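# Place the bench rod across the salt-spray cabinet rails

## Task

Pick up the white rod lying on the bench and set it down square across the chamber of the salt-spray cabinet, next to the two rods already there, so that each end sits in a notch of the rails. The fog collector must remain upright. Finish with the gripper released from the rod.

## Robot and tools

Robot: two arms, left_arm and right_arm, each a six-joint arm with a parallel two-finger gripper. Their bases sit in the scene frame at left_arm (-0.002, +0.293, 0) m and right_arm (+0.037, -0.329, 0) m, both turned only slightly about z. Scene frame: origin on the table top midway between the arms, +x out over the table, +z up, left_arm on the +y side. The arm names do not match the left or right side of any picture.

Gripper frame: the fingers point along the gripper's own +z and close along its y. The reported end_effector_position is the point between the finger pads, roughly 1 cm short of the tips. A wrist camera mount rides on each gripper and can collide with things.

Row layout (used by execute_actions and move): one flat list of 14 numbers covering both arms, each in [-1, 1]: dx, dy, dz, rx, ry, rz, opening for left_arm, then the same seven for right_arm. Send all 14 even when one arm is idle. dx..rz are an offset, not a pose: a target relative to that gripper's measured pose at the start of the action (for a move, the pose in the latest result that shows one), expressed in the gripper's own axes. Scale: 1.0 equals 0.6 m of translation or 180 degrees of rotation; rx, ry, rz form a single rotation vector. Opening is absolute, not an offset: +1 is fully open (0.094 m), -1 closed. An optional 12 extra numbers (0 to 1) per row set per-joint stiffness scales, left_arm's six then right_arm's six, lasting until changed.

execute_actions(actions): a list of actions; each action is up to 15 rows, each row one control step of 1/30 s. If fewer than 15 rows are given, the last row is repeated to fill 15 steps. Every row in an action is measured from the same start pose, not chained row to row. An empty list just returns the current state and images.

move(target, speed, blocking): target is one 14-number row as above. Both grippers travel straight lines that finish together, lasting 0.5 to 10 s; beyond 10 s they stop short. speed is the path's top speed in m/s, 0.002 to 0.5 (default 0.25); rotation is capped at twice that in rad/s. The opening is sent at the start. Paths ignore obstacles and the other arm, and the real hand can lag, stray, or overshoot the speed, especially near full reach. Faster moves and targets set deeper past a contact hit and press harder. blocking=false returns after 0.5 s while motion continues; until a result shows the move ended, further moves and action rows are refused, so call wait or stop first.

wait(seconds): 0 to 10; lets the scene run holding the last commands, returning early if a running move ends. stop(): brakes a running move; it needs stopping distance, more at speed, and the fingers keep moving. zoom_image(camera, region): camera is cam_head_left, cam_head_right, cam_left_wrist or cam_right_wrist (each 504x504); region is [x0, y0, x1, y1] pixels from the top-left, at most 504 by 504. read_manual(section): only licence texts. finished_scene(scene): ends the current scene irreversibly; call it only once the rod is in place and released.

Controller behaviour: each control step the commanded pose is clipped to within 70 mm and 16 degrees of the measured pose, then solved by damped IK that favours position over orientation. A distant target therefore needs several actions. Arms usually settle a centimetre or more low; zero offsets can let them sag further. To hold an arm still, send the offset back to its desired pose in a reply's first call and zeros afterwards, aiming higher if it still sags. Elbows never go fully straight. Joint ranges (rad): waist -2.618 to 3.054, shoulder 0 to 3.142, elbow 0 to 3.142, wrist pitch -1.571 to 1.571, wrist yaw -1.571 to 1.571, wrist roll -2.094 to 2.094.

Reading results: the state line gives each gripper's position (m) and quat_wxyz in the scene frame; printed positions can be slightly wrong, more at long reach. Hand target lines show the pose the controller is now heading to. grip_measured is the measured opening on the command scale; the last Joint positions number is the opening in metres. Readings may be off by about 1 mm per gripper. To grasp, command about 0.03 below grip_measured for a firm hold, less for a lighter one; finger force tops out near 50 to 62 N per pad, less on very thin parts. A move result adds a move: line with its ending (done, off_target, moving, held, fault), which limits acted (paced means the sent pose was clipped; held means a clearance check blocked steps, after which the arm may jump faster), and each gripper's distance to its target. Action results list step readings, with HELD marking steps held back for an arm. A pose unreachable line names an arm whose command the clearance check changed. Joint torques are noisy, offset, and include friction. MOTOR HOT appears from 75 °C; at 90 °C that arm halts for 10 s, and at 100 °C it goes limp and falls (OVER-TEMPERATURE FAULT), so do not hold loads longer than needed.

The robot keeps acting on its last command while you compose a reply. Occasionally an outside force tugs a held part or nudges a loose object.

Avoid: knocking anything off the table, tipping the fog collector, dropping or slamming the rod, pressing hard into the cabinet or rails, and letting the two arms collide or push on each other.

Each tool is called after "Emit:" in YAML: its name, and indented under it one key for each argument.

## Session

Emit:
execute_actions:
  actions: []

Scene clock: 0.00 s.
left_arm: end_effector_position=(+0.3787, +0.3687, +0.1443) grip_measured=+1.000 end_effector_quat_wxyz=(+0.231, -0.121, +0.945, -0.198) | right_arm: end_effector_position=(+0.4888, -0.5233, +0.1130) grip_measured=+1.000 end_effector_quat_wxyz=(+0.268, +0.202, +0.899, +0.282)
Joint positions: left_arm=[ 0.346  1.673  1.33  -0.862  0.509  0.069  0.094] | right_arm=[-0.669  2.148  1.765 -0.872 -0.747 -0.09   0.094]
Joint velocities: left_arm=[-0.012 -0.002 -0.002  0.022  0.037 -0.037  0.   ] | right_arm=[-0.002 -0.012 -0.012  0.022  0.007 -0.051  0.   ]
Joint torques (N m, as the arm reports them, + toward a larger angle): no reading
Motor temperatures (°C, as the motors report them): left_arm=[26 29 28 29 26 27] | right_arm=[27 27 29 28 26 29]
Hand target (left_arm): +0.380, +0.368, +0.148; +0.236, -0.117, +0.944, -0.201
Hand target (right_arm): +0.490, -0.523, +0.118; +0.273, +0.198, +0.898, +0.284
Joint stiffness scale: left_arm=[1. 1. 1. 1. 1. 1.] | right_arm=[1. 1. 1. 1. 1. 1.]

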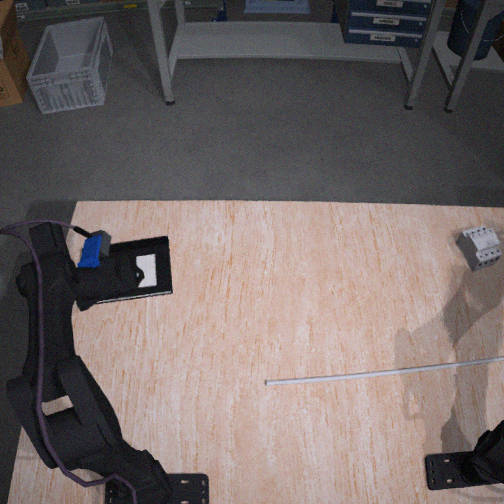

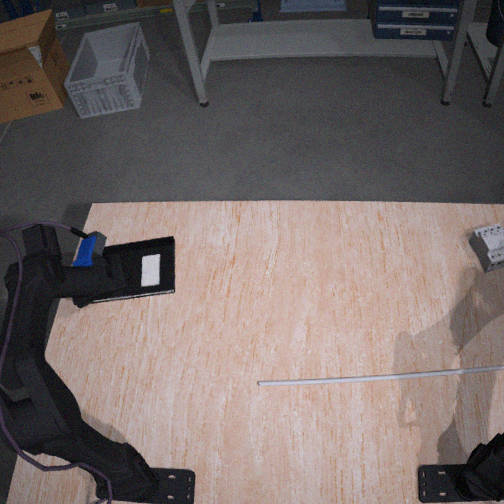

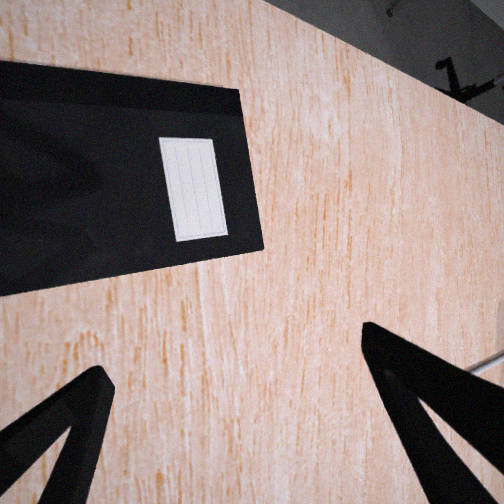

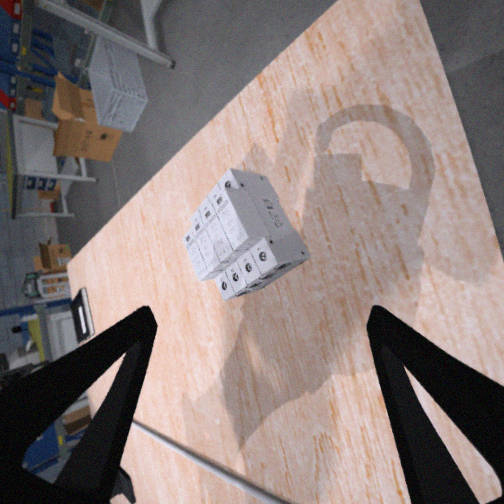

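Emit:
move:
  target: [-0.013,0.08,-0.445,-0.399,-0.257,-0.253,1, 0.073,0.141,-0.488,0.419,-0.287,0.166,1]
  speed: 0.3

Scene clock: 5.43 s.
left_arm: end_effector_position=(+0.2500, +0.4952, +0.3367) grip_measured=+1.000 end_effector_quat_wxyz=(+0.342, -0.612, +0.623, +0.347) | right_arm: end_effector_position=(+0.2973, -0.5536, +0.3505) grip_measured=+1.000 end_effector_quat_wxyz=(+0.363, +0.613, +0.610, -0.347)
Joint positions: left_arm=[ 0.121  1.537  1.769 -1.497 -0.988 -1.193  0.094] | right_arm=[-0.28   1.543  1.796 -1.362  0.984  1.059  0.094]
Joint velocities: left_arm=[-0.017 -0.012 -0.017 -0.007  0.022 -0.066  0.   ] | right_arm=[ 0.002 -0.002  0.007 -0.007  0.007  0.022  0.   ]
Joint torques (N m, as the arm reports them, + toward a larger angle): left_arm=[-0.16 -5.34  6.84  0.45 -0.71 -0.08] | right_arm=[ 0.55 -4.4   7.27  0.85  0.61  0.06]
Motor temperatures (°C, as the motors report them): left_arm=[26 30 29 29 26 27] | right_arm=[27 29 30 29 26 29]
Hand target (left_arm): +0.249, +0.498, +0.343; -0.345, +0.610, -0.616, -0.360
Hand target (right_arm): +0.295, -0.553, +0.353; +0.359, +0.609, +0.610, -0.359
Off the commanded pose (left_arm): 0.009 m, 2 deg.
Off the commanded pose (right_arm): 0.003 m, 1 deg.
Joint stiffness scale: left_arm=[1. 1. 1. 1. 1. 1.] | right_arm=[1. 1. 1. 1. 1. 1.]
move: done

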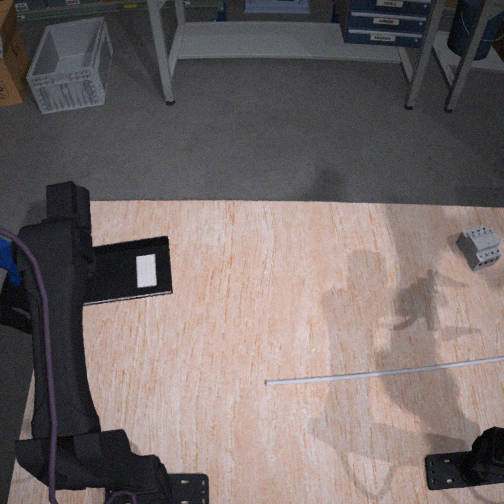

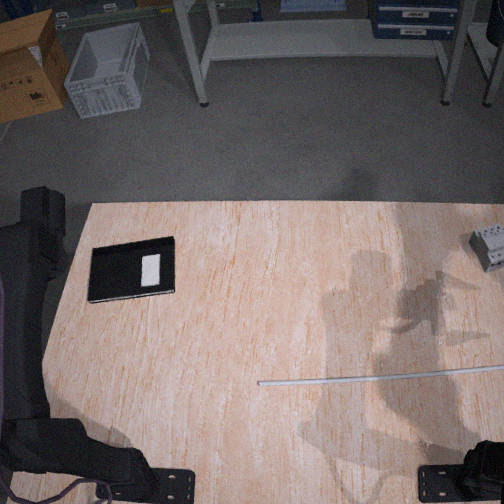

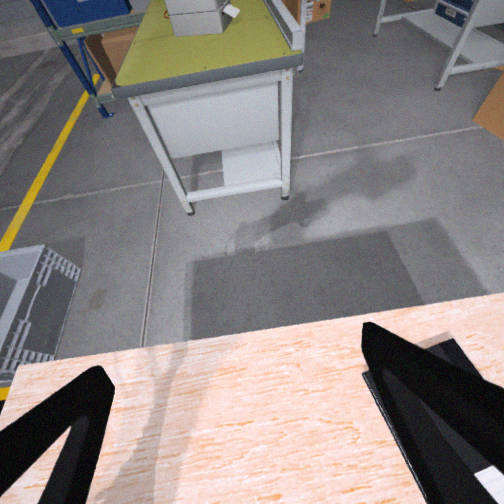

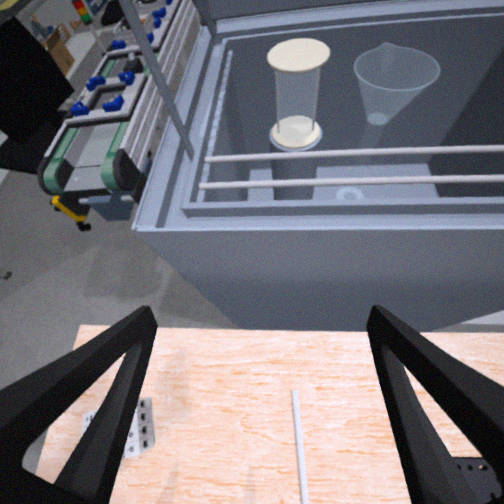

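Emit:
move:
  target: [0,0,0,0,0,0,1, -0.216,-0.25,0.107,0,0.167,0,1]
  speed: 0.2

Scene clock: 7.83 s.
left_arm: end_effector_position=(+0.2501, +0.4943, +0.3353) grip_measured=+1.000 end_effector_quat_wxyz=(+0.340, -0.613, +0.625, +0.344) | right_arm: end_effector_position=(+0.1455, -0.6783, +0.4222) grip_measured=+1.000 end_effector_quat_wxyz=(+0.316, +0.649, +0.652, -0.232)
Joint positions: left_arm=[ 0.121  1.537  1.769 -1.5   -0.979 -1.195  0.094] | right_arm=[-1.207  1.71   2.49  -1.557  0.16   0.304  0.094]
Joint velocities: left_arm=[-0.012 -0.007  0.002 -0.037  0.037 -0.007  0.   ] | right_arm=[-0.037  0.002 -0.002 -0.007 -0.066  0.051  0.   ]
Joint torques (N m, as the arm reports them, + toward a larger angle): left_arm=[-0.05 -6.86  5.1   0.71 -0.52  0.03] | right_arm=[-0.66 -4.35  5.61  1.43  0.01 -0.03]
Motor temperatures (°C, as the motors report them): left_arm=[26 30 29 29 26 27] | right_arm=[27 29 31 29 26 29]
Hand target (left_arm): +0.250, +0.495, +0.337; -0.342, +0.612, -0.623, -0.347
Hand target (right_arm): +0.143, -0.677, +0.420; +0.308, +0.650, +0.656, -0.229
Off the commanded pose (left_arm): 0.002 m, 1 deg.
Off the commanded pose (right_arm): 0.007 m, 16 deg; orientation clipped at the last step of the last action.
Joint stiffness scale: left_arm=[1. 1. 1. 1. 1. 1.] | right_arm=[1. 1. 1. 1. 1. 1.]
joint sent to its limit (right arm) — the command would take joint 4 (wrist pitch) past its lower limit, so that joint was sent only as far as its limit.
move: off_target (right_arm); limits=paced

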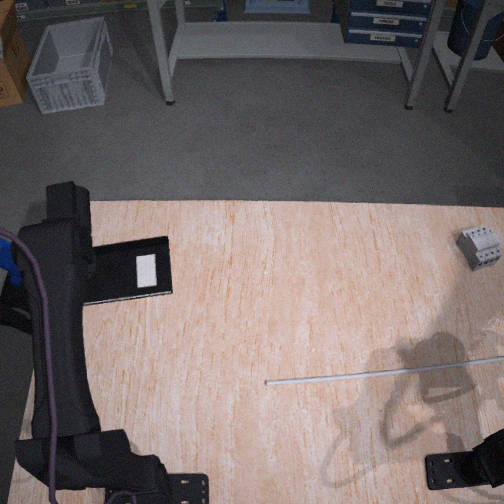

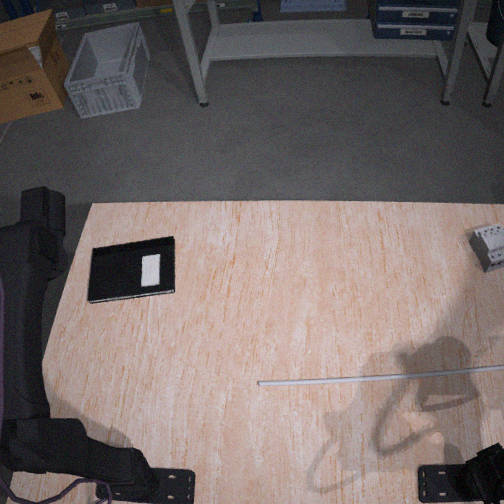

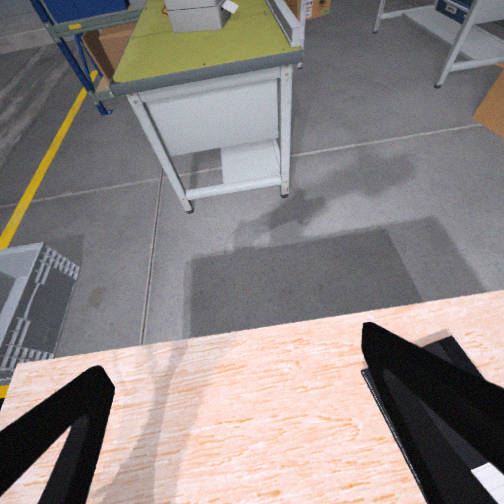

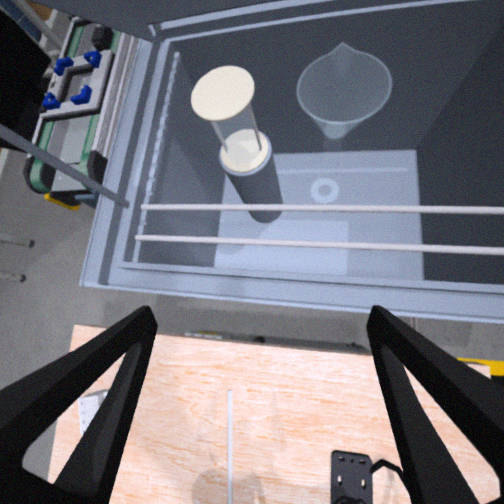

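Emit:
zoom_image:
  camera: "cam_right_wrist"
  region: [80, 30, 332, 282]

Emit:
zoom_image:
  camera: "cam_right_wrist"
  region: [252, 30, 504, 330]

Region (80, 30, 332, 282) of cam_right_wrist's 504x504 image, scaled by 2.000, with more detail than that image has.

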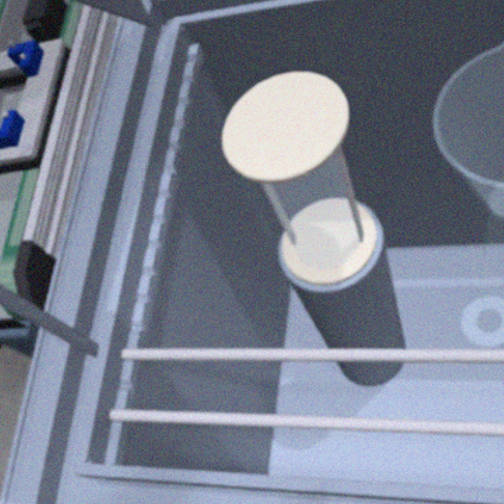

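Region (252, 30, 504, 330) of cam_right_wrist's 504x504 image, scaled by 1.680, with more detail than that image has; it fills the left 423 columns of this view, and the rest is white.

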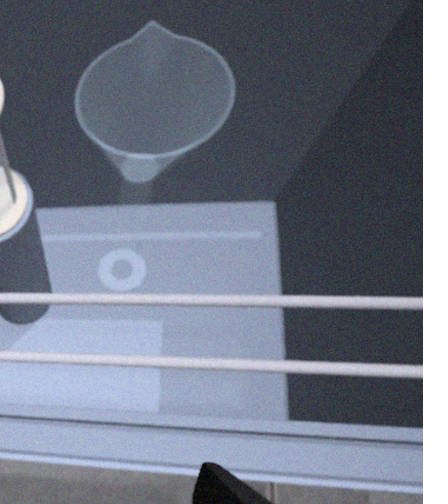

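Emit:
move:
  target: [0,0,0,0,0,0,1, 0.711,0.178,-0.291,-0.277,0.096,-0.40,1]
  speed: 0.25

Scene clock: 15.17 s.
left_arm: end_effector_position=(+0.2506, +0.4935, +0.3341) grip_measured=+1.000 end_effector_quat_wxyz=(+0.338, -0.614, +0.627, +0.340) | right_arm: end_effector_position=(+0.2489, -0.2555, +0.2478) grip_measured=+1.000 end_effector_quat_wxyz=(+0.257, -0.002, +0.966, -0.023)
Joint positions: left_arm=[ 0.121  1.537  1.769 -1.5   -0.971 -1.195  0.094] | right_arm=[ 0.567  1.076  1.311 -1.381  0.313  0.507  0.094]
Joint velocities: left_arm=[ 0.012 -0.002 -0.007  0.051 -0.081 -0.037  0.   ] | right_arm=[-0.002  0.017 -0.007 -0.007 -0.066  0.022  0.   ]
Joint torques (N m, as the arm reports them, + toward a larger angle): left_arm=[-0.05 -6.85  5.09  0.68 -0.51  0.  ] | right_arm=[ 0.65 -0.61  5.01  1.26  0.12 -0.02]
Motor temperatures (°C, as the motors report them): left_arm=[26 30 30 29 27 27] | right_arm=[27 29 31 30 26 29]
Hand target (left_arm): +0.250, +0.494, +0.335; -0.340, +0.613, -0.625, -0.344
Hand target (right_arm): +0.251, -0.252, +0.246; +0.258, -0.007, +0.966, -0.021
Off the commanded pose (left_arm): 0.001 m, 0 deg.
Off the commanded pose (right_arm): 0.006 m, 3 deg.
Joint stiffness scale: left_arm=[1. 1. 1. 1. 1. 1.] | right_arm=[1. 1. 1. 1. 1. 1.]
move: off_target (right_arm)

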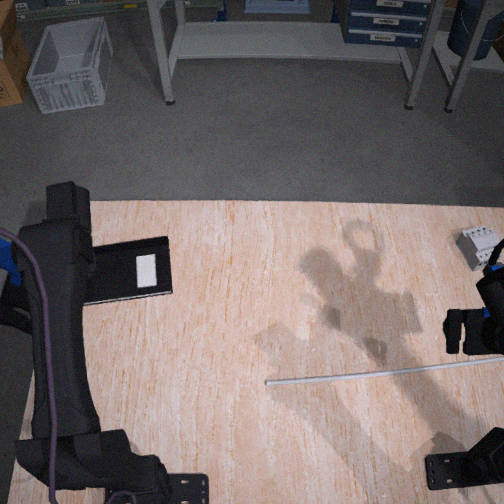

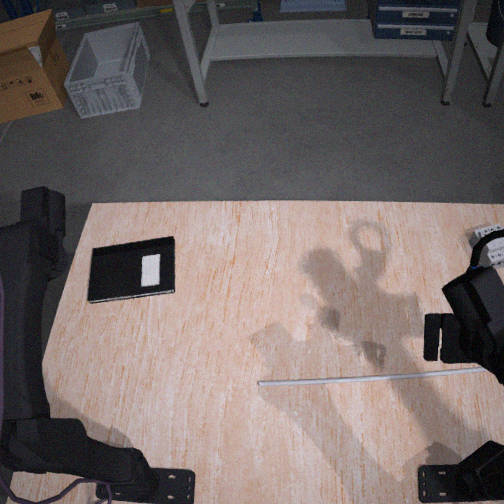

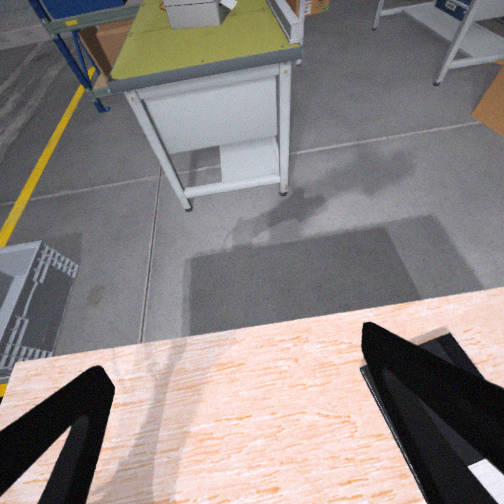

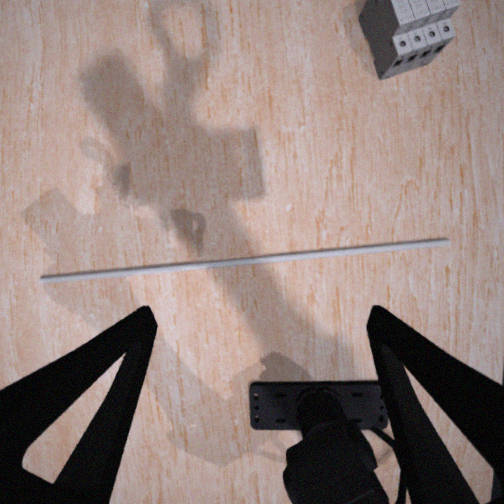

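Emit:
move:
  target: [0,0,0,0,0,0,1, 0.158,0.046,0.229,-0.148,0.113,-0.514,0.2]
  speed: 0.3

Scene clock: 20.10 s.
left_arm: end_effector_position=(+0.2511, +0.4928, +0.3329) grip_measured=+1.000 end_effector_quat_wxyz=(+0.337, -0.615, +0.629, +0.337) | right_arm: end_effector_position=(+0.2348, -0.2342, +0.0849) grip_measured=+0.203 end_effector_quat_wxyz=(-0.000, +0.735, -0.679, -0.002)
Joint positions: left_arm=[ 0.121  1.537  1.769 -1.5   -0.962 -1.195  0.094] | right_arm=[ 0.429  1.386  0.967 -1.153 -0.004 -1.209  0.057]
Joint velocities: left_arm=[-0.002 -0.007 -0.002 -0.007 -0.037  0.022  0.   ] | right_arm=[ 0.002 -0.002 -0.002  0.022 -0.066 -0.095 -0.001]
Joint torques (N m, as the arm reports them, + toward a larger angle): left_arm=[-0.05 -6.87  5.1   0.69 -0.51  0.  ] | right_arm=[ 0.57 -3.36  5.04  0.61 -0.03 -0.03]
Motor temperatures (°C, as the motors report them): left_arm=[26 31 30 30 27 27] | right_arm=[27 29 31 30 26 29]
Hand target (left_arm): +0.251, +0.494, +0.334; -0.338, +0.614, -0.627, -0.341
Hand target (right_arm): +0.235, -0.233, +0.081; +0.000, +0.739, -0.673, -0.001
Off the commanded pose (left_arm): 0.001 m, 0 deg.
Off the commanded pose (right_arm): 0.005 m, 1 deg.
Joint stiffness scale: left_arm=[1. 1. 1. 1. 1. 1.] | right_arm=[1. 1. 1. 1. 1. 1.]
move: done

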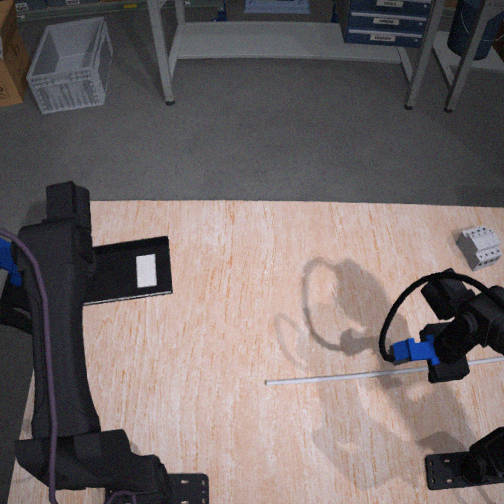

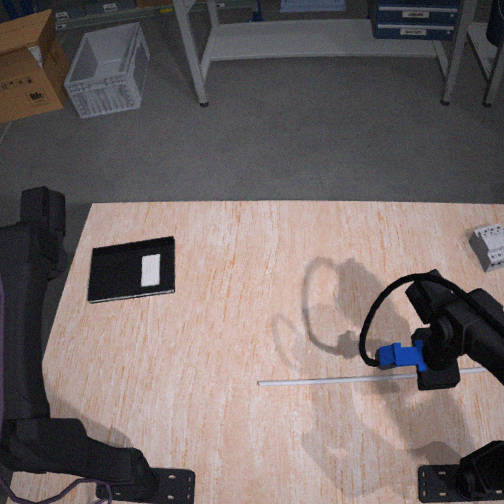

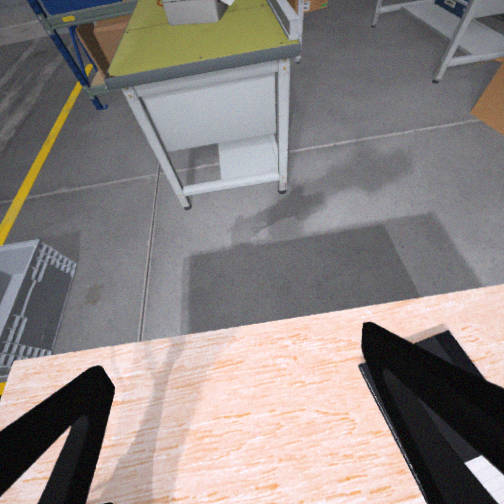

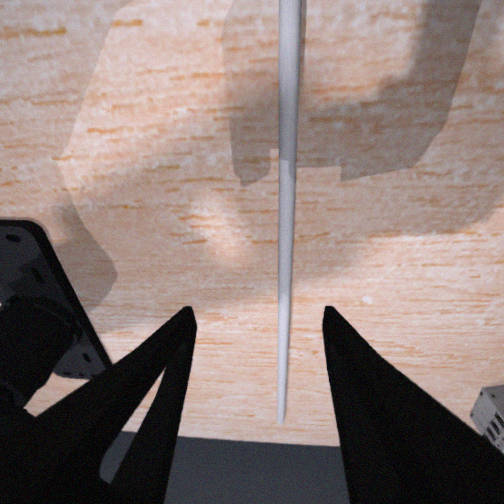

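Emit:
move:
  target: [0,0,0,0,0,0,1, 0,-0.027,0.095,0,0,0,0.2]
  speed: 0.1

Scene clock: 21.63 s.
left_arm: end_effector_position=(+0.2517, +0.4920, +0.3318) grip_measured=+1.000 end_effector_quat_wxyz=(+0.335, -0.615, +0.630, +0.334) | right_arm: end_effector_position=(+0.2500, -0.2306, +0.0318) grip_measured=+0.203 end_effector_quat_wxyz=(-0.000, +0.735, -0.678, -0.002)
Joint positions: left_arm=[ 0.121  1.537  1.769 -1.5   -0.954 -1.195  0.094] | right_arm=[ 0.415  1.512  0.856 -0.916 -0.004 -1.225  0.057]
Joint velocities: left_arm=[ 0.002  0.012 -0.007 -0.095  0.051 -0.037  0.   ] | right_arm=[-0.012 -0.012 -0.002  0.037 -0.037  0.037 -0.001]
Joint torques (N m, as the arm reports them, + toward a larger angle): left_arm=[-0.05 -6.87  5.11  0.68 -0.51  0.  ] | right_arm=[-0.75 -4.14  4.72  0.62 -0.03 -0.02]
Motor temperatures (°C, as the motors report them): left_arm=[26 31 30 30 27 27] | right_arm=[27 29 31 30 26 29]
Hand target (left_arm): +0.251, +0.493, +0.333; -0.337, +0.615, -0.629, -0.337
Hand target (right_arm): +0.251, -0.232, +0.028; -0.000, +0.735, -0.679, -0.002
Off the commanded pose (left_arm): 0.001 m, 0 deg.
Off the commanded pose (right_arm): 0.005 m, 0 deg.
Joint stiffness scale: left_arm=[1. 1. 1. 1. 1. 1.] | right_arm=[1. 1. 1. 1. 1. 1.]
move: done

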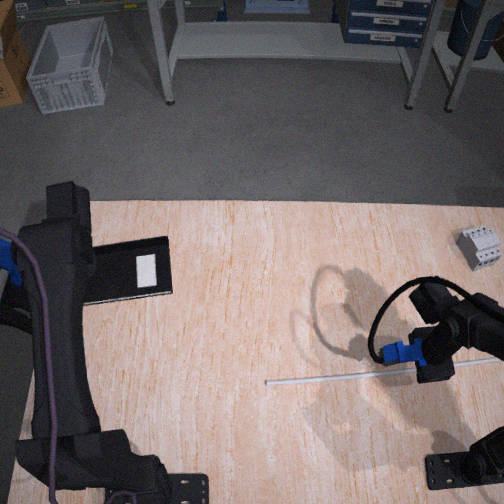

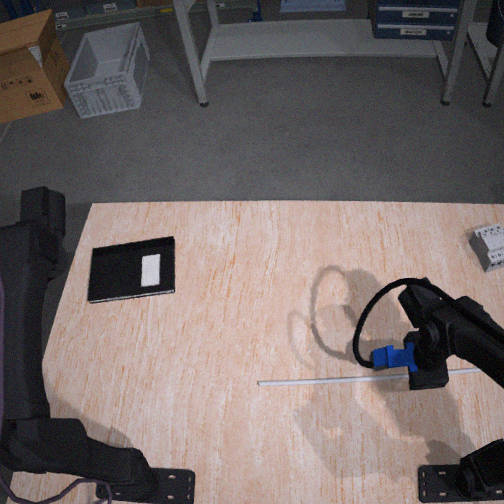

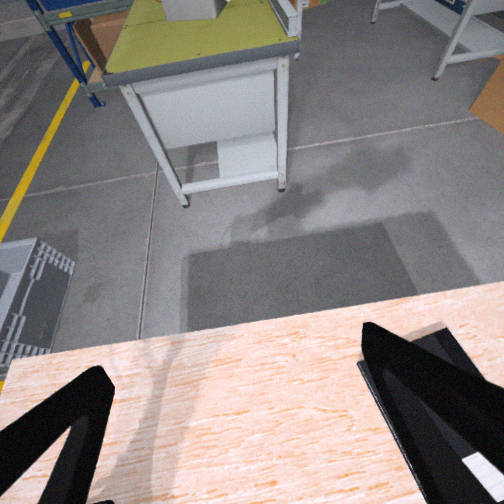

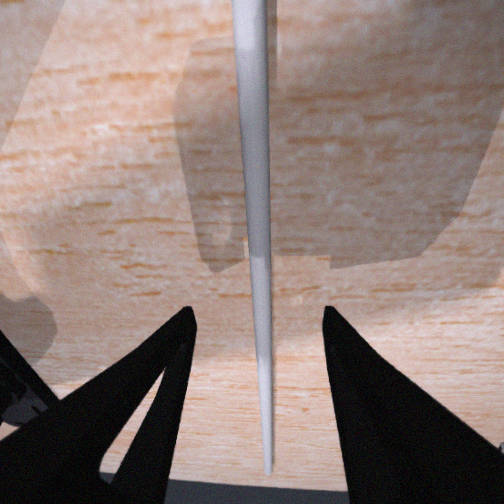

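Emit:
move:
  target: [0,0,0,0,0,0,1, -0.008,-0.002,0.037,0,0,0,0.0]
  speed: 0.04

Scene clock: 23.13 s.
left_arm: end_effector_position=(+0.2522, +0.4912, +0.3306) grip_measured=+1.000 end_effector_quat_wxyz=(+0.334, -0.616, +0.632, +0.330) | right_arm: end_effector_position=(+0.2521, -0.2267, +0.0143) grip_measured=+0.003 end_effector_quat_wxyz=(-0.002, +0.735, -0.678, -0.002)
Joint positions: left_arm=[ 0.121  1.537  1.769 -1.5   -0.945 -1.195  0.094] | right_arm=[ 0.427  1.556  0.82  -0.833 -0.004 -1.212  0.047]
Joint velocities: left_arm=[-0.002  0.002 -0.007  0.051  0.051 -0.022  0.   ] | right_arm=[ 0.012 -0.007  0.002  0.051 -0.022  0.037  0.   ]
Joint torques (N m, as the arm reports them, + toward a larger angle): left_arm=[-0.05 -6.86  5.1   0.69 -0.51  0.  ] | right_arm=[ 0.65 -4.29  4.41  0.61 -0.03  0.08]
Motor temperatures (°C, as the motors report them): left_arm=[26 31 30 30 27 27] | right_arm=[27 29 31 30 26 29]
Hand target (left_arm): +0.252, +0.492, +0.332; -0.335, +0.615, -0.630, -0.334
Hand target (right_arm): +0.251, -0.225, +0.010; -0.000, +0.735, -0.678, -0.002
Off the commanded pose (left_arm): 0.001 m, 0 deg.
Off the commanded pose (right_arm): 0.005 m, 0 deg.
Joint stiffness scale: left_arm=[1. 1. 1. 1. 1. 1.] | right_arm=[1. 1. 1. 1. 1. 1.]
move: done

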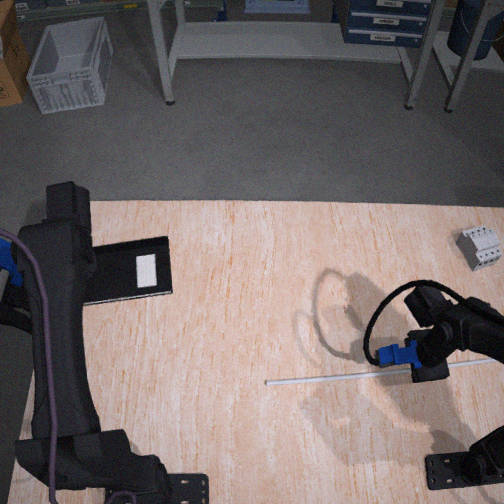

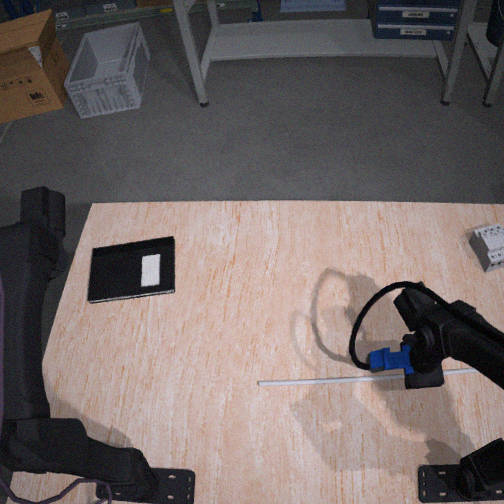

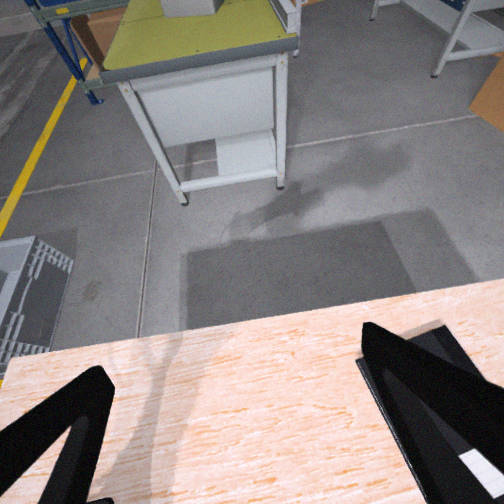

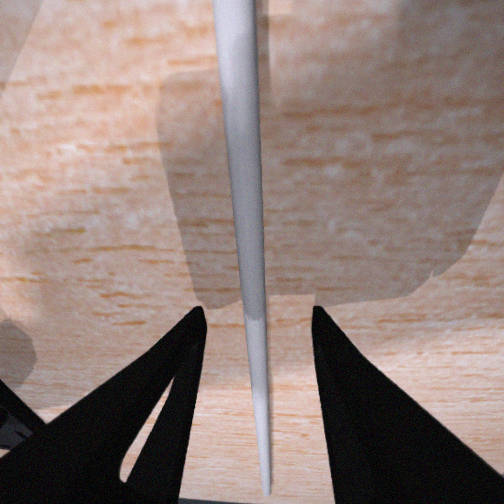

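Emit:
move:
  target: [0,0,0,0,0,0,1, 0,0.002,0.012,0,0,0,-0.4]
  speed: 0.02

Emit:
move:
  target: [0,0,0,0,0,0,1, 0,0,0,0,0,0,-0.84]
  speed: 0.02

Scene clock: 24.17 s.
left_arm: end_effector_position=(+0.2527, +0.4904, +0.3294) grip_measured=+1.000 end_effector_quat_wxyz=(+0.332, -0.617, +0.634, +0.327) | right_arm: end_effector_position=(+0.2516, -0.2269, +0.0118) grip_measured=-0.397 end_effector_quat_wxyz=(-0.003, +0.735, -0.679, -0.001)
Joint positions: left_arm=[ 0.121  1.537  1.769 -1.5   -0.937 -1.195  0.094] | right_arm=[ 0.427  1.556  0.809 -0.819 -0.004 -1.211  0.028]
Joint velocities: left_arm=[ 0.002  0.002 -0.007 -0.095  0.007  0.007  0.   ] | right_arm=[-0.017 -0.002 -0.012 -0.022  0.022  0.037 -0.   ]
Joint torques (N m, as the arm reports them, + toward a larger angle): left_arm=[-0.05 -6.86  5.1   0.68 -0.5   0.01] | right_arm=[ 0.15 -4.16  4.33  0.6  -0.04  0.02]
Motor temperatures (°C, as the motors report them): left_arm=[26 31 30 30 27 27] | right_arm=[27 29 31 30 26 29]
Hand target (left_arm): +0.252, +0.491, +0.331; -0.334, +0.616, -0.632, -0.330
Hand target (right_arm): +0.251, -0.227, +0.007; -0.001, +0.735, -0.678, -0.002
Off the commanded pose (left_arm): 0.001 m, 0 deg.
Off the commanded pose (right_arm): 0.005 m, 0 deg.
Joint stiffness scale: left_arm=[1. 1. 1. 1. 1. 1.] | right_arm=[1. 1. 1. 1. 1. 1.]
move: done

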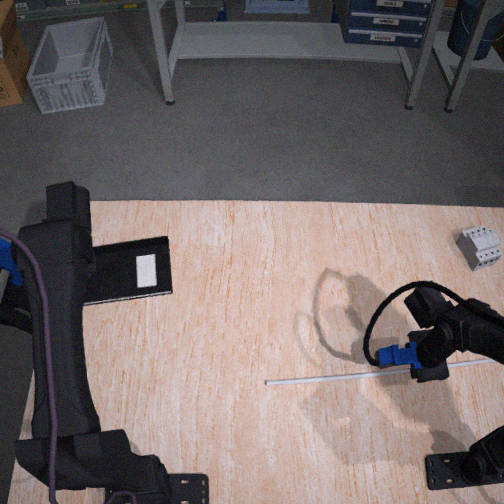

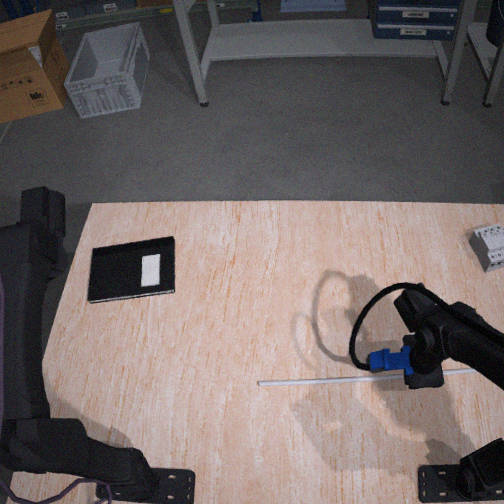

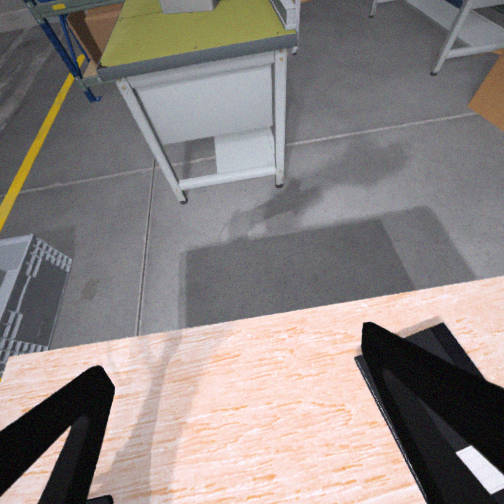

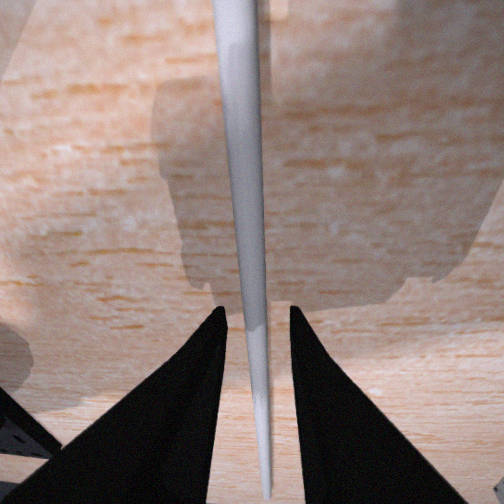

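Scene clock: 24.67 s.
left_arm: end_effector_position=(+0.2532, +0.4896, +0.3283) grip_measured=+1.000 end_effector_quat_wxyz=(+0.331, -0.618, +0.636, +0.324) | right_arm: end_effector_position=(+0.2516, -0.2270, +0.0118) grip_measured=-0.823 end_effector_quat_wxyz=(-0.003, +0.735, -0.679, -0.001)
Joint positions: left_arm=[ 0.121  1.537  1.769 -1.5   -0.929 -1.195  0.094] | right_arm=[ 0.427  1.556  0.809 -0.819 -0.004 -1.211  0.008]
Joint velocities: left_arm=[ 0.022 -0.017 -0.002 -0.007 -0.007 -0.022  0.   ] | right_arm=[ 0.017 -0.007 -0.017  0.051  0.007  0.007 -0.001]
Joint torques (N m, as the arm reports them, + toward a larger angle): left_arm=[-0.05 -6.85  5.11  0.69 -0.5   0.  ] | right_arm=[ 0.   -4.99  5.24  0.48 -0.05  0.01]
Motor temperatures (°C, as the motors report them): left_arm=[26 31 30 30 27 27] | right_arm=[27 29 31 30 26 29]
Hand target (left_arm): +0.253, +0.490, +0.329; -0.332, +0.617, -0.634, -0.327
Hand target (right_arm): +0.252, -0.227, +0.012; -0.003, +0.735, -0.679, -0.001
Off the commanded pose (left_arm): 0.001 m, 0 deg.
Off the commanded pose (right_arm): 0.000 m, 0 deg.
Joint stiffness scale: left_arm=[1. 1. 1. 1. 1. 1.] | right_arm=[1. 1. 1. 1. 1. 1.]
move: done

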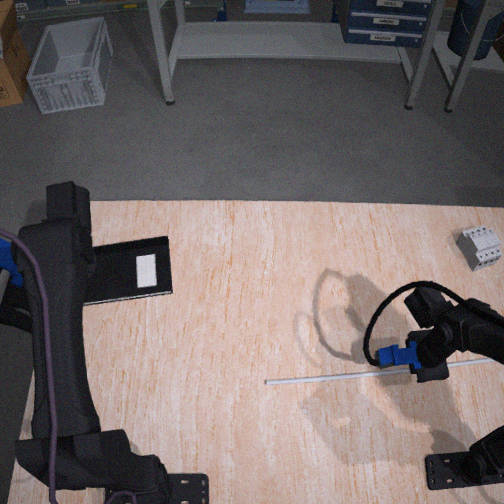

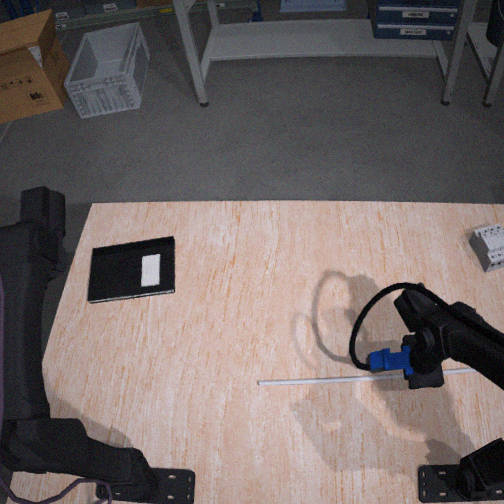

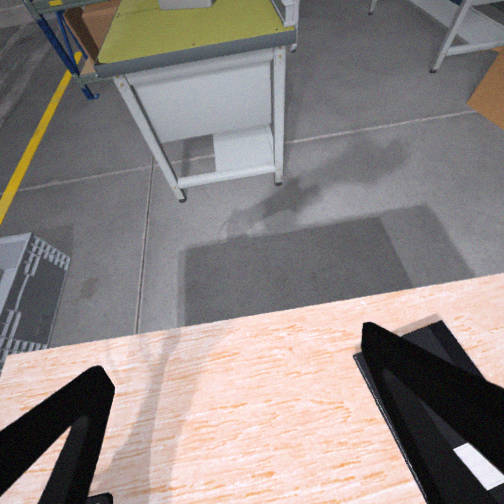

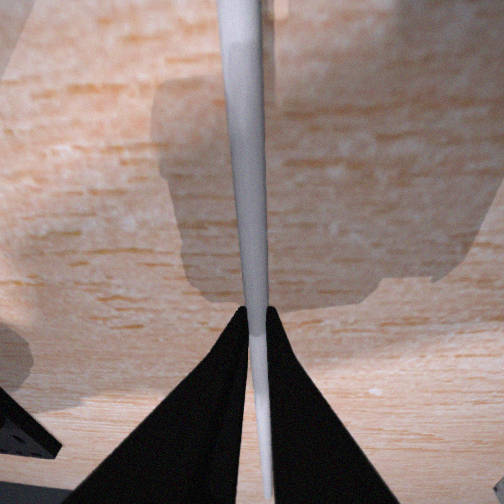

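Emit:
move:
  target: [0,0,0,0,0,0,1, 0,0,-0.1,0,0,0,-0.865]
  speed: 0.08

Emit:
move:
  target: [0,0,0,0,0,0,1, 0,-0.08,-0.36,0.222,0,0,-0.865]
  speed: 0.15

Scene clock: 31.63 s.
left_arm: end_effector_position=(+0.2537, +0.4888, +0.3272) grip_measured=+1.000 end_effector_quat_wxyz=(+0.329, -0.618, +0.637, +0.320) | right_arm: end_effector_position=(+0.2495, -0.2280, +0.0624) grip_measured=-0.835 end_effector_quat_wxyz=(+0.004, +0.735, -0.679, -0.004)
Joint positions: left_arm=[ 0.121  1.537  1.769 -1.5   -0.921 -1.195  0.094] | right_arm=[ 0.427  1.48   0.955 -1.057 -0.004 -1.211  0.008]
Joint velocities: left_arm=[-0.002 -0.002 -0.017 -0.095 -0.051  0.007  0.   ] | right_arm=[-0.032  0.007  0.007 -0.007 -0.007 -0.051  0.   ]
Joint torques (N m, as the arm reports them, + toward a larger angle): left_arm=[-0.05 -6.87  5.12  0.69 -0.49  0.01] | right_arm=[-0.37 -6.22  7.35  0.28 -0.05 -0.01]
Motor temperatures (°C, as the motors report them): left_arm=[26 31 30 30 27 27] | right_arm=[27 29 31 30 26 29]
Hand target (left_arm): +0.253, +0.490, +0.328; -0.331, +0.618, -0.636, -0.324
Hand target (right_arm): +0.251, -0.228, +0.072; -0.003, +0.735, -0.679, -0.001
Off the commanded pose (left_arm): 0.001 m, 0 deg.
Off the commanded pose (right_arm): 0.010 m, 1 deg.
Joint stiffness scale: left_arm=[1. 1. 1. 1. 1. 1.] | right_arm=[1. 1. 1. 1. 1. 1.]
move: done

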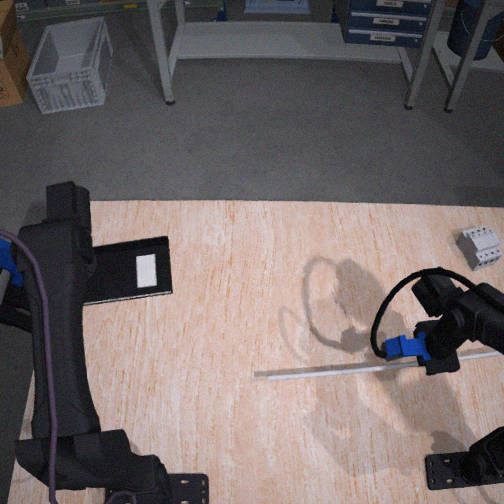

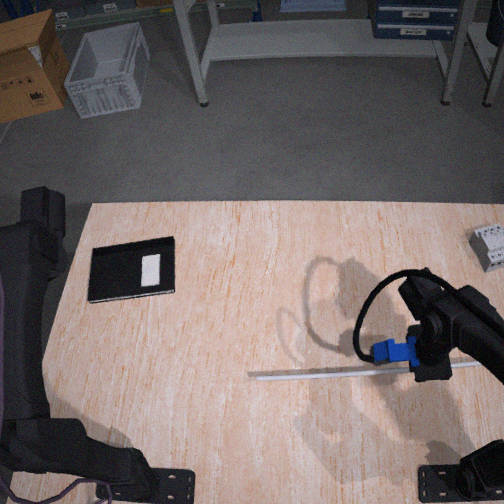

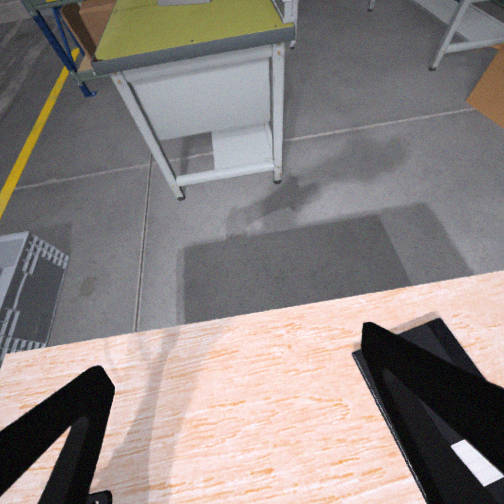

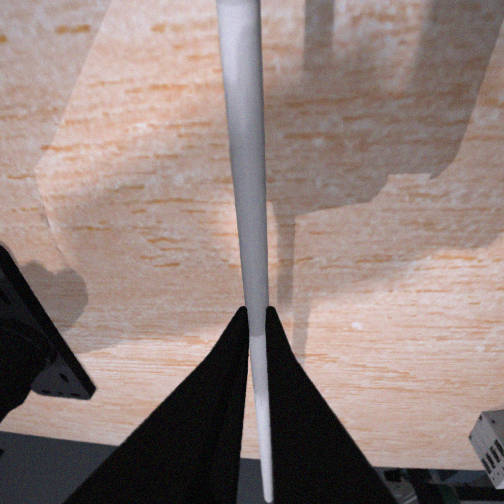

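Scene clock: 34.33 s.
left_arm: end_effector_position=(+0.2543, +0.4880, +0.3261) grip_measured=+1.000 end_effector_quat_wxyz=(+0.328, -0.619, +0.639, +0.317) | right_arm: end_effector_position=(+0.2999, -0.2262, +0.2637) grip_measured=-0.835 end_effector_quat_wxyz=(-0.230, +0.695, -0.645, +0.220)
Joint positions: left_arm=[ 0.121  1.537  1.769 -1.5   -0.912 -1.195  0.094] | right_arm=[ 0.541  1.159  1.343 -1.167  0.291 -1.181  0.008]
Joint velocities: left_arm=[-0.007 -0.017 -0.012  0.022  0.007  0.007  0.   ] | right_arm=[ 0.007 -0.022  0.002 -0.066  0.007 -0.095 -0.   ]
Joint torques (N m, as the arm reports them, + toward a larger angle): left_arm=[-0.05 -6.87  5.11  0.69 -0.49  0.01] | right_arm=[ 0.67 -3.65  8.01  1.36  0.19  0.02]
Motor temperatures (°C, as the motors report them): left_arm=[26 31 30 30 27 27] | right_arm=[27 29 31 30 26 29]
Hand target (left_arm): +0.254, +0.489, +0.327; -0.329, +0.618, -0.638, -0.320
Hand target (right_arm): +0.299, -0.227, +0.277; -0.247, +0.690, -0.641, +0.230
Off the commanded pose (left_arm): 0.001 m, 0 deg.
Off the commanded pose (right_arm): 0.014 m, 2 deg.
Joint stiffness scale: left_arm=[1. 1. 1. 1. 1. 1.] | right_arm=[1. 1. 1. 1. 1. 1.]
move: off_target (right_arm)

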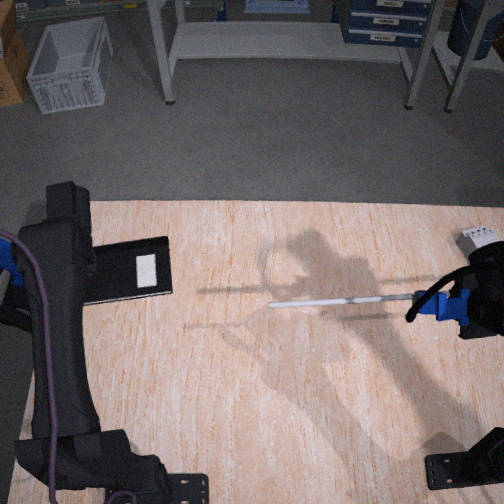

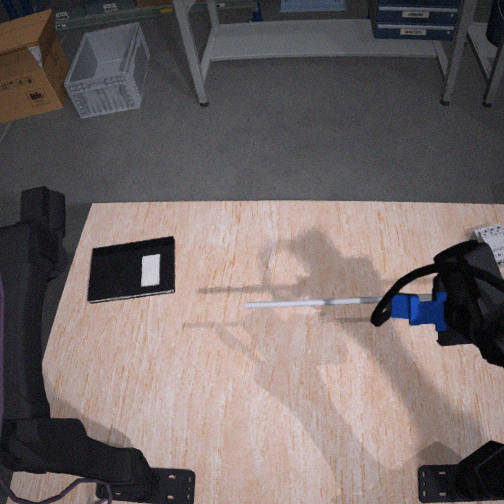

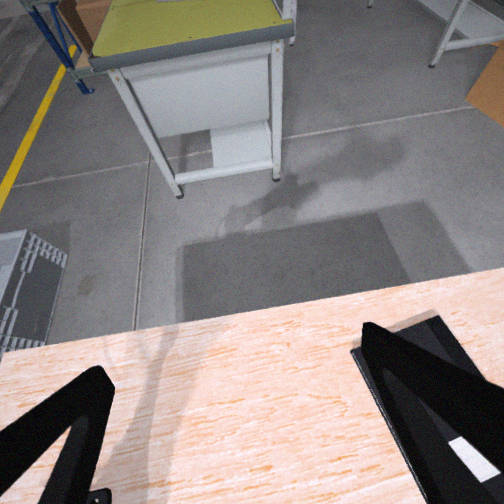

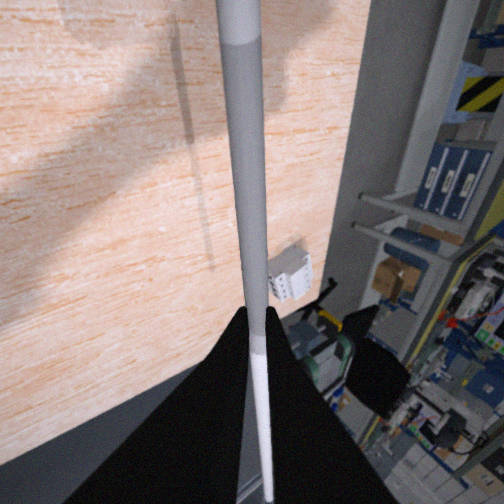

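Emit:
move:
  target: [0,0,0,0,0,0,1, 0.456,-0.007,-0.064,-0.002,0.1575,0.208,-0.865]
  speed: 0.2

Scene clock: 37.37 s.
left_arm: end_effector_position=(+0.2548, +0.4872, +0.3250) grip_measured=+1.000 end_effector_quat_wxyz=(+0.326, -0.620, +0.641, +0.314) | right_arm: end_effector_position=(+0.2965, -0.4994, +0.2845) grip_measured=-0.835 end_effector_quat_wxyz=(+0.115, -0.382, +0.875, -0.274)
Joint positions: left_arm=[ 0.121  1.537  1.769 -1.5   -0.904 -1.195  0.094] | right_arm=[-0.51   1.298  1.54  -1.225  0.149 -1.367  0.008]
Joint velocities: left_arm=[ 0.002 -0.012 -0.007 -0.022  0.066  0.022  0.   ] | right_arm=[-0.002 -0.012 -0.002 -0.095  0.007 -0.051 -0.   ]
Joint torques (N m, as the arm reports them, + toward a larger angle): left_arm=[-0.06 -6.88  5.09  0.69 -0.48  0.  ] | right_arm=[-0.55 -3.04  8.16  1.4  -0.07  0.  ]
Motor temperatures (°C, as the motors report them): left_arm=[26 31 30 30 27 27] | right_arm=[27 29 32 30 26 29]
Hand target (left_arm): +0.254, +0.488, +0.326; -0.328, +0.619, -0.639, -0.317
Hand target (right_arm): +0.299, -0.501, +0.293; +0.125, -0.380, +0.873, -0.281
Off the commanded pose (left_arm): 0.001 m, 0 deg.
Off the commanded pose (right_arm): 0.015 m, 3 deg.
Joint stiffness scale: left_arm=[1. 1. 1. 1. 1. 1.] | right_arm=[1. 1. 1. 1. 1. 1.]
move: off_target (right_arm)

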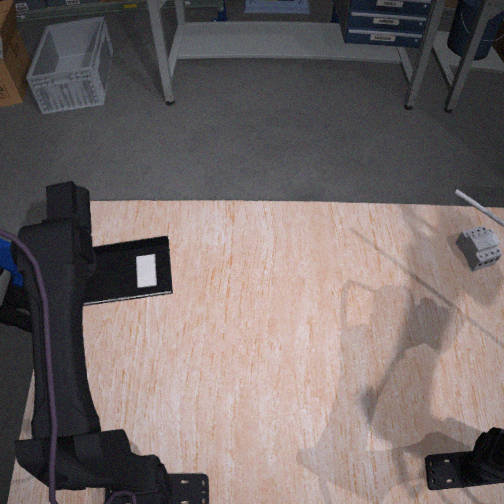

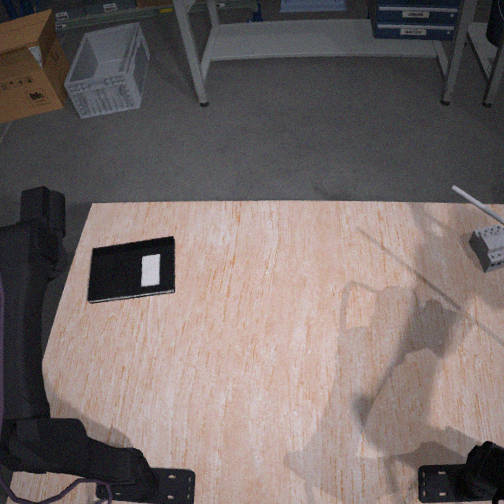

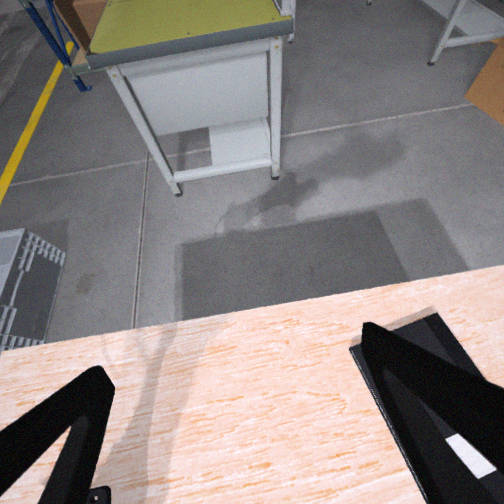

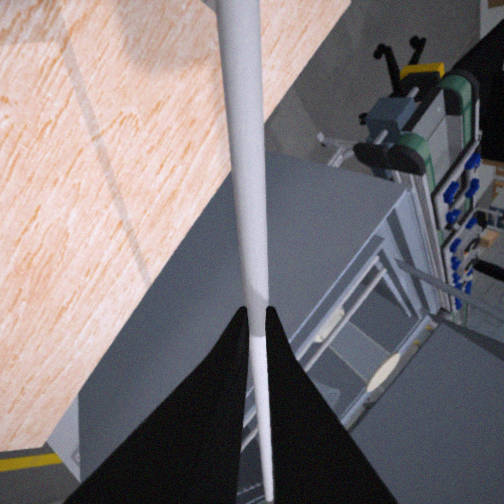

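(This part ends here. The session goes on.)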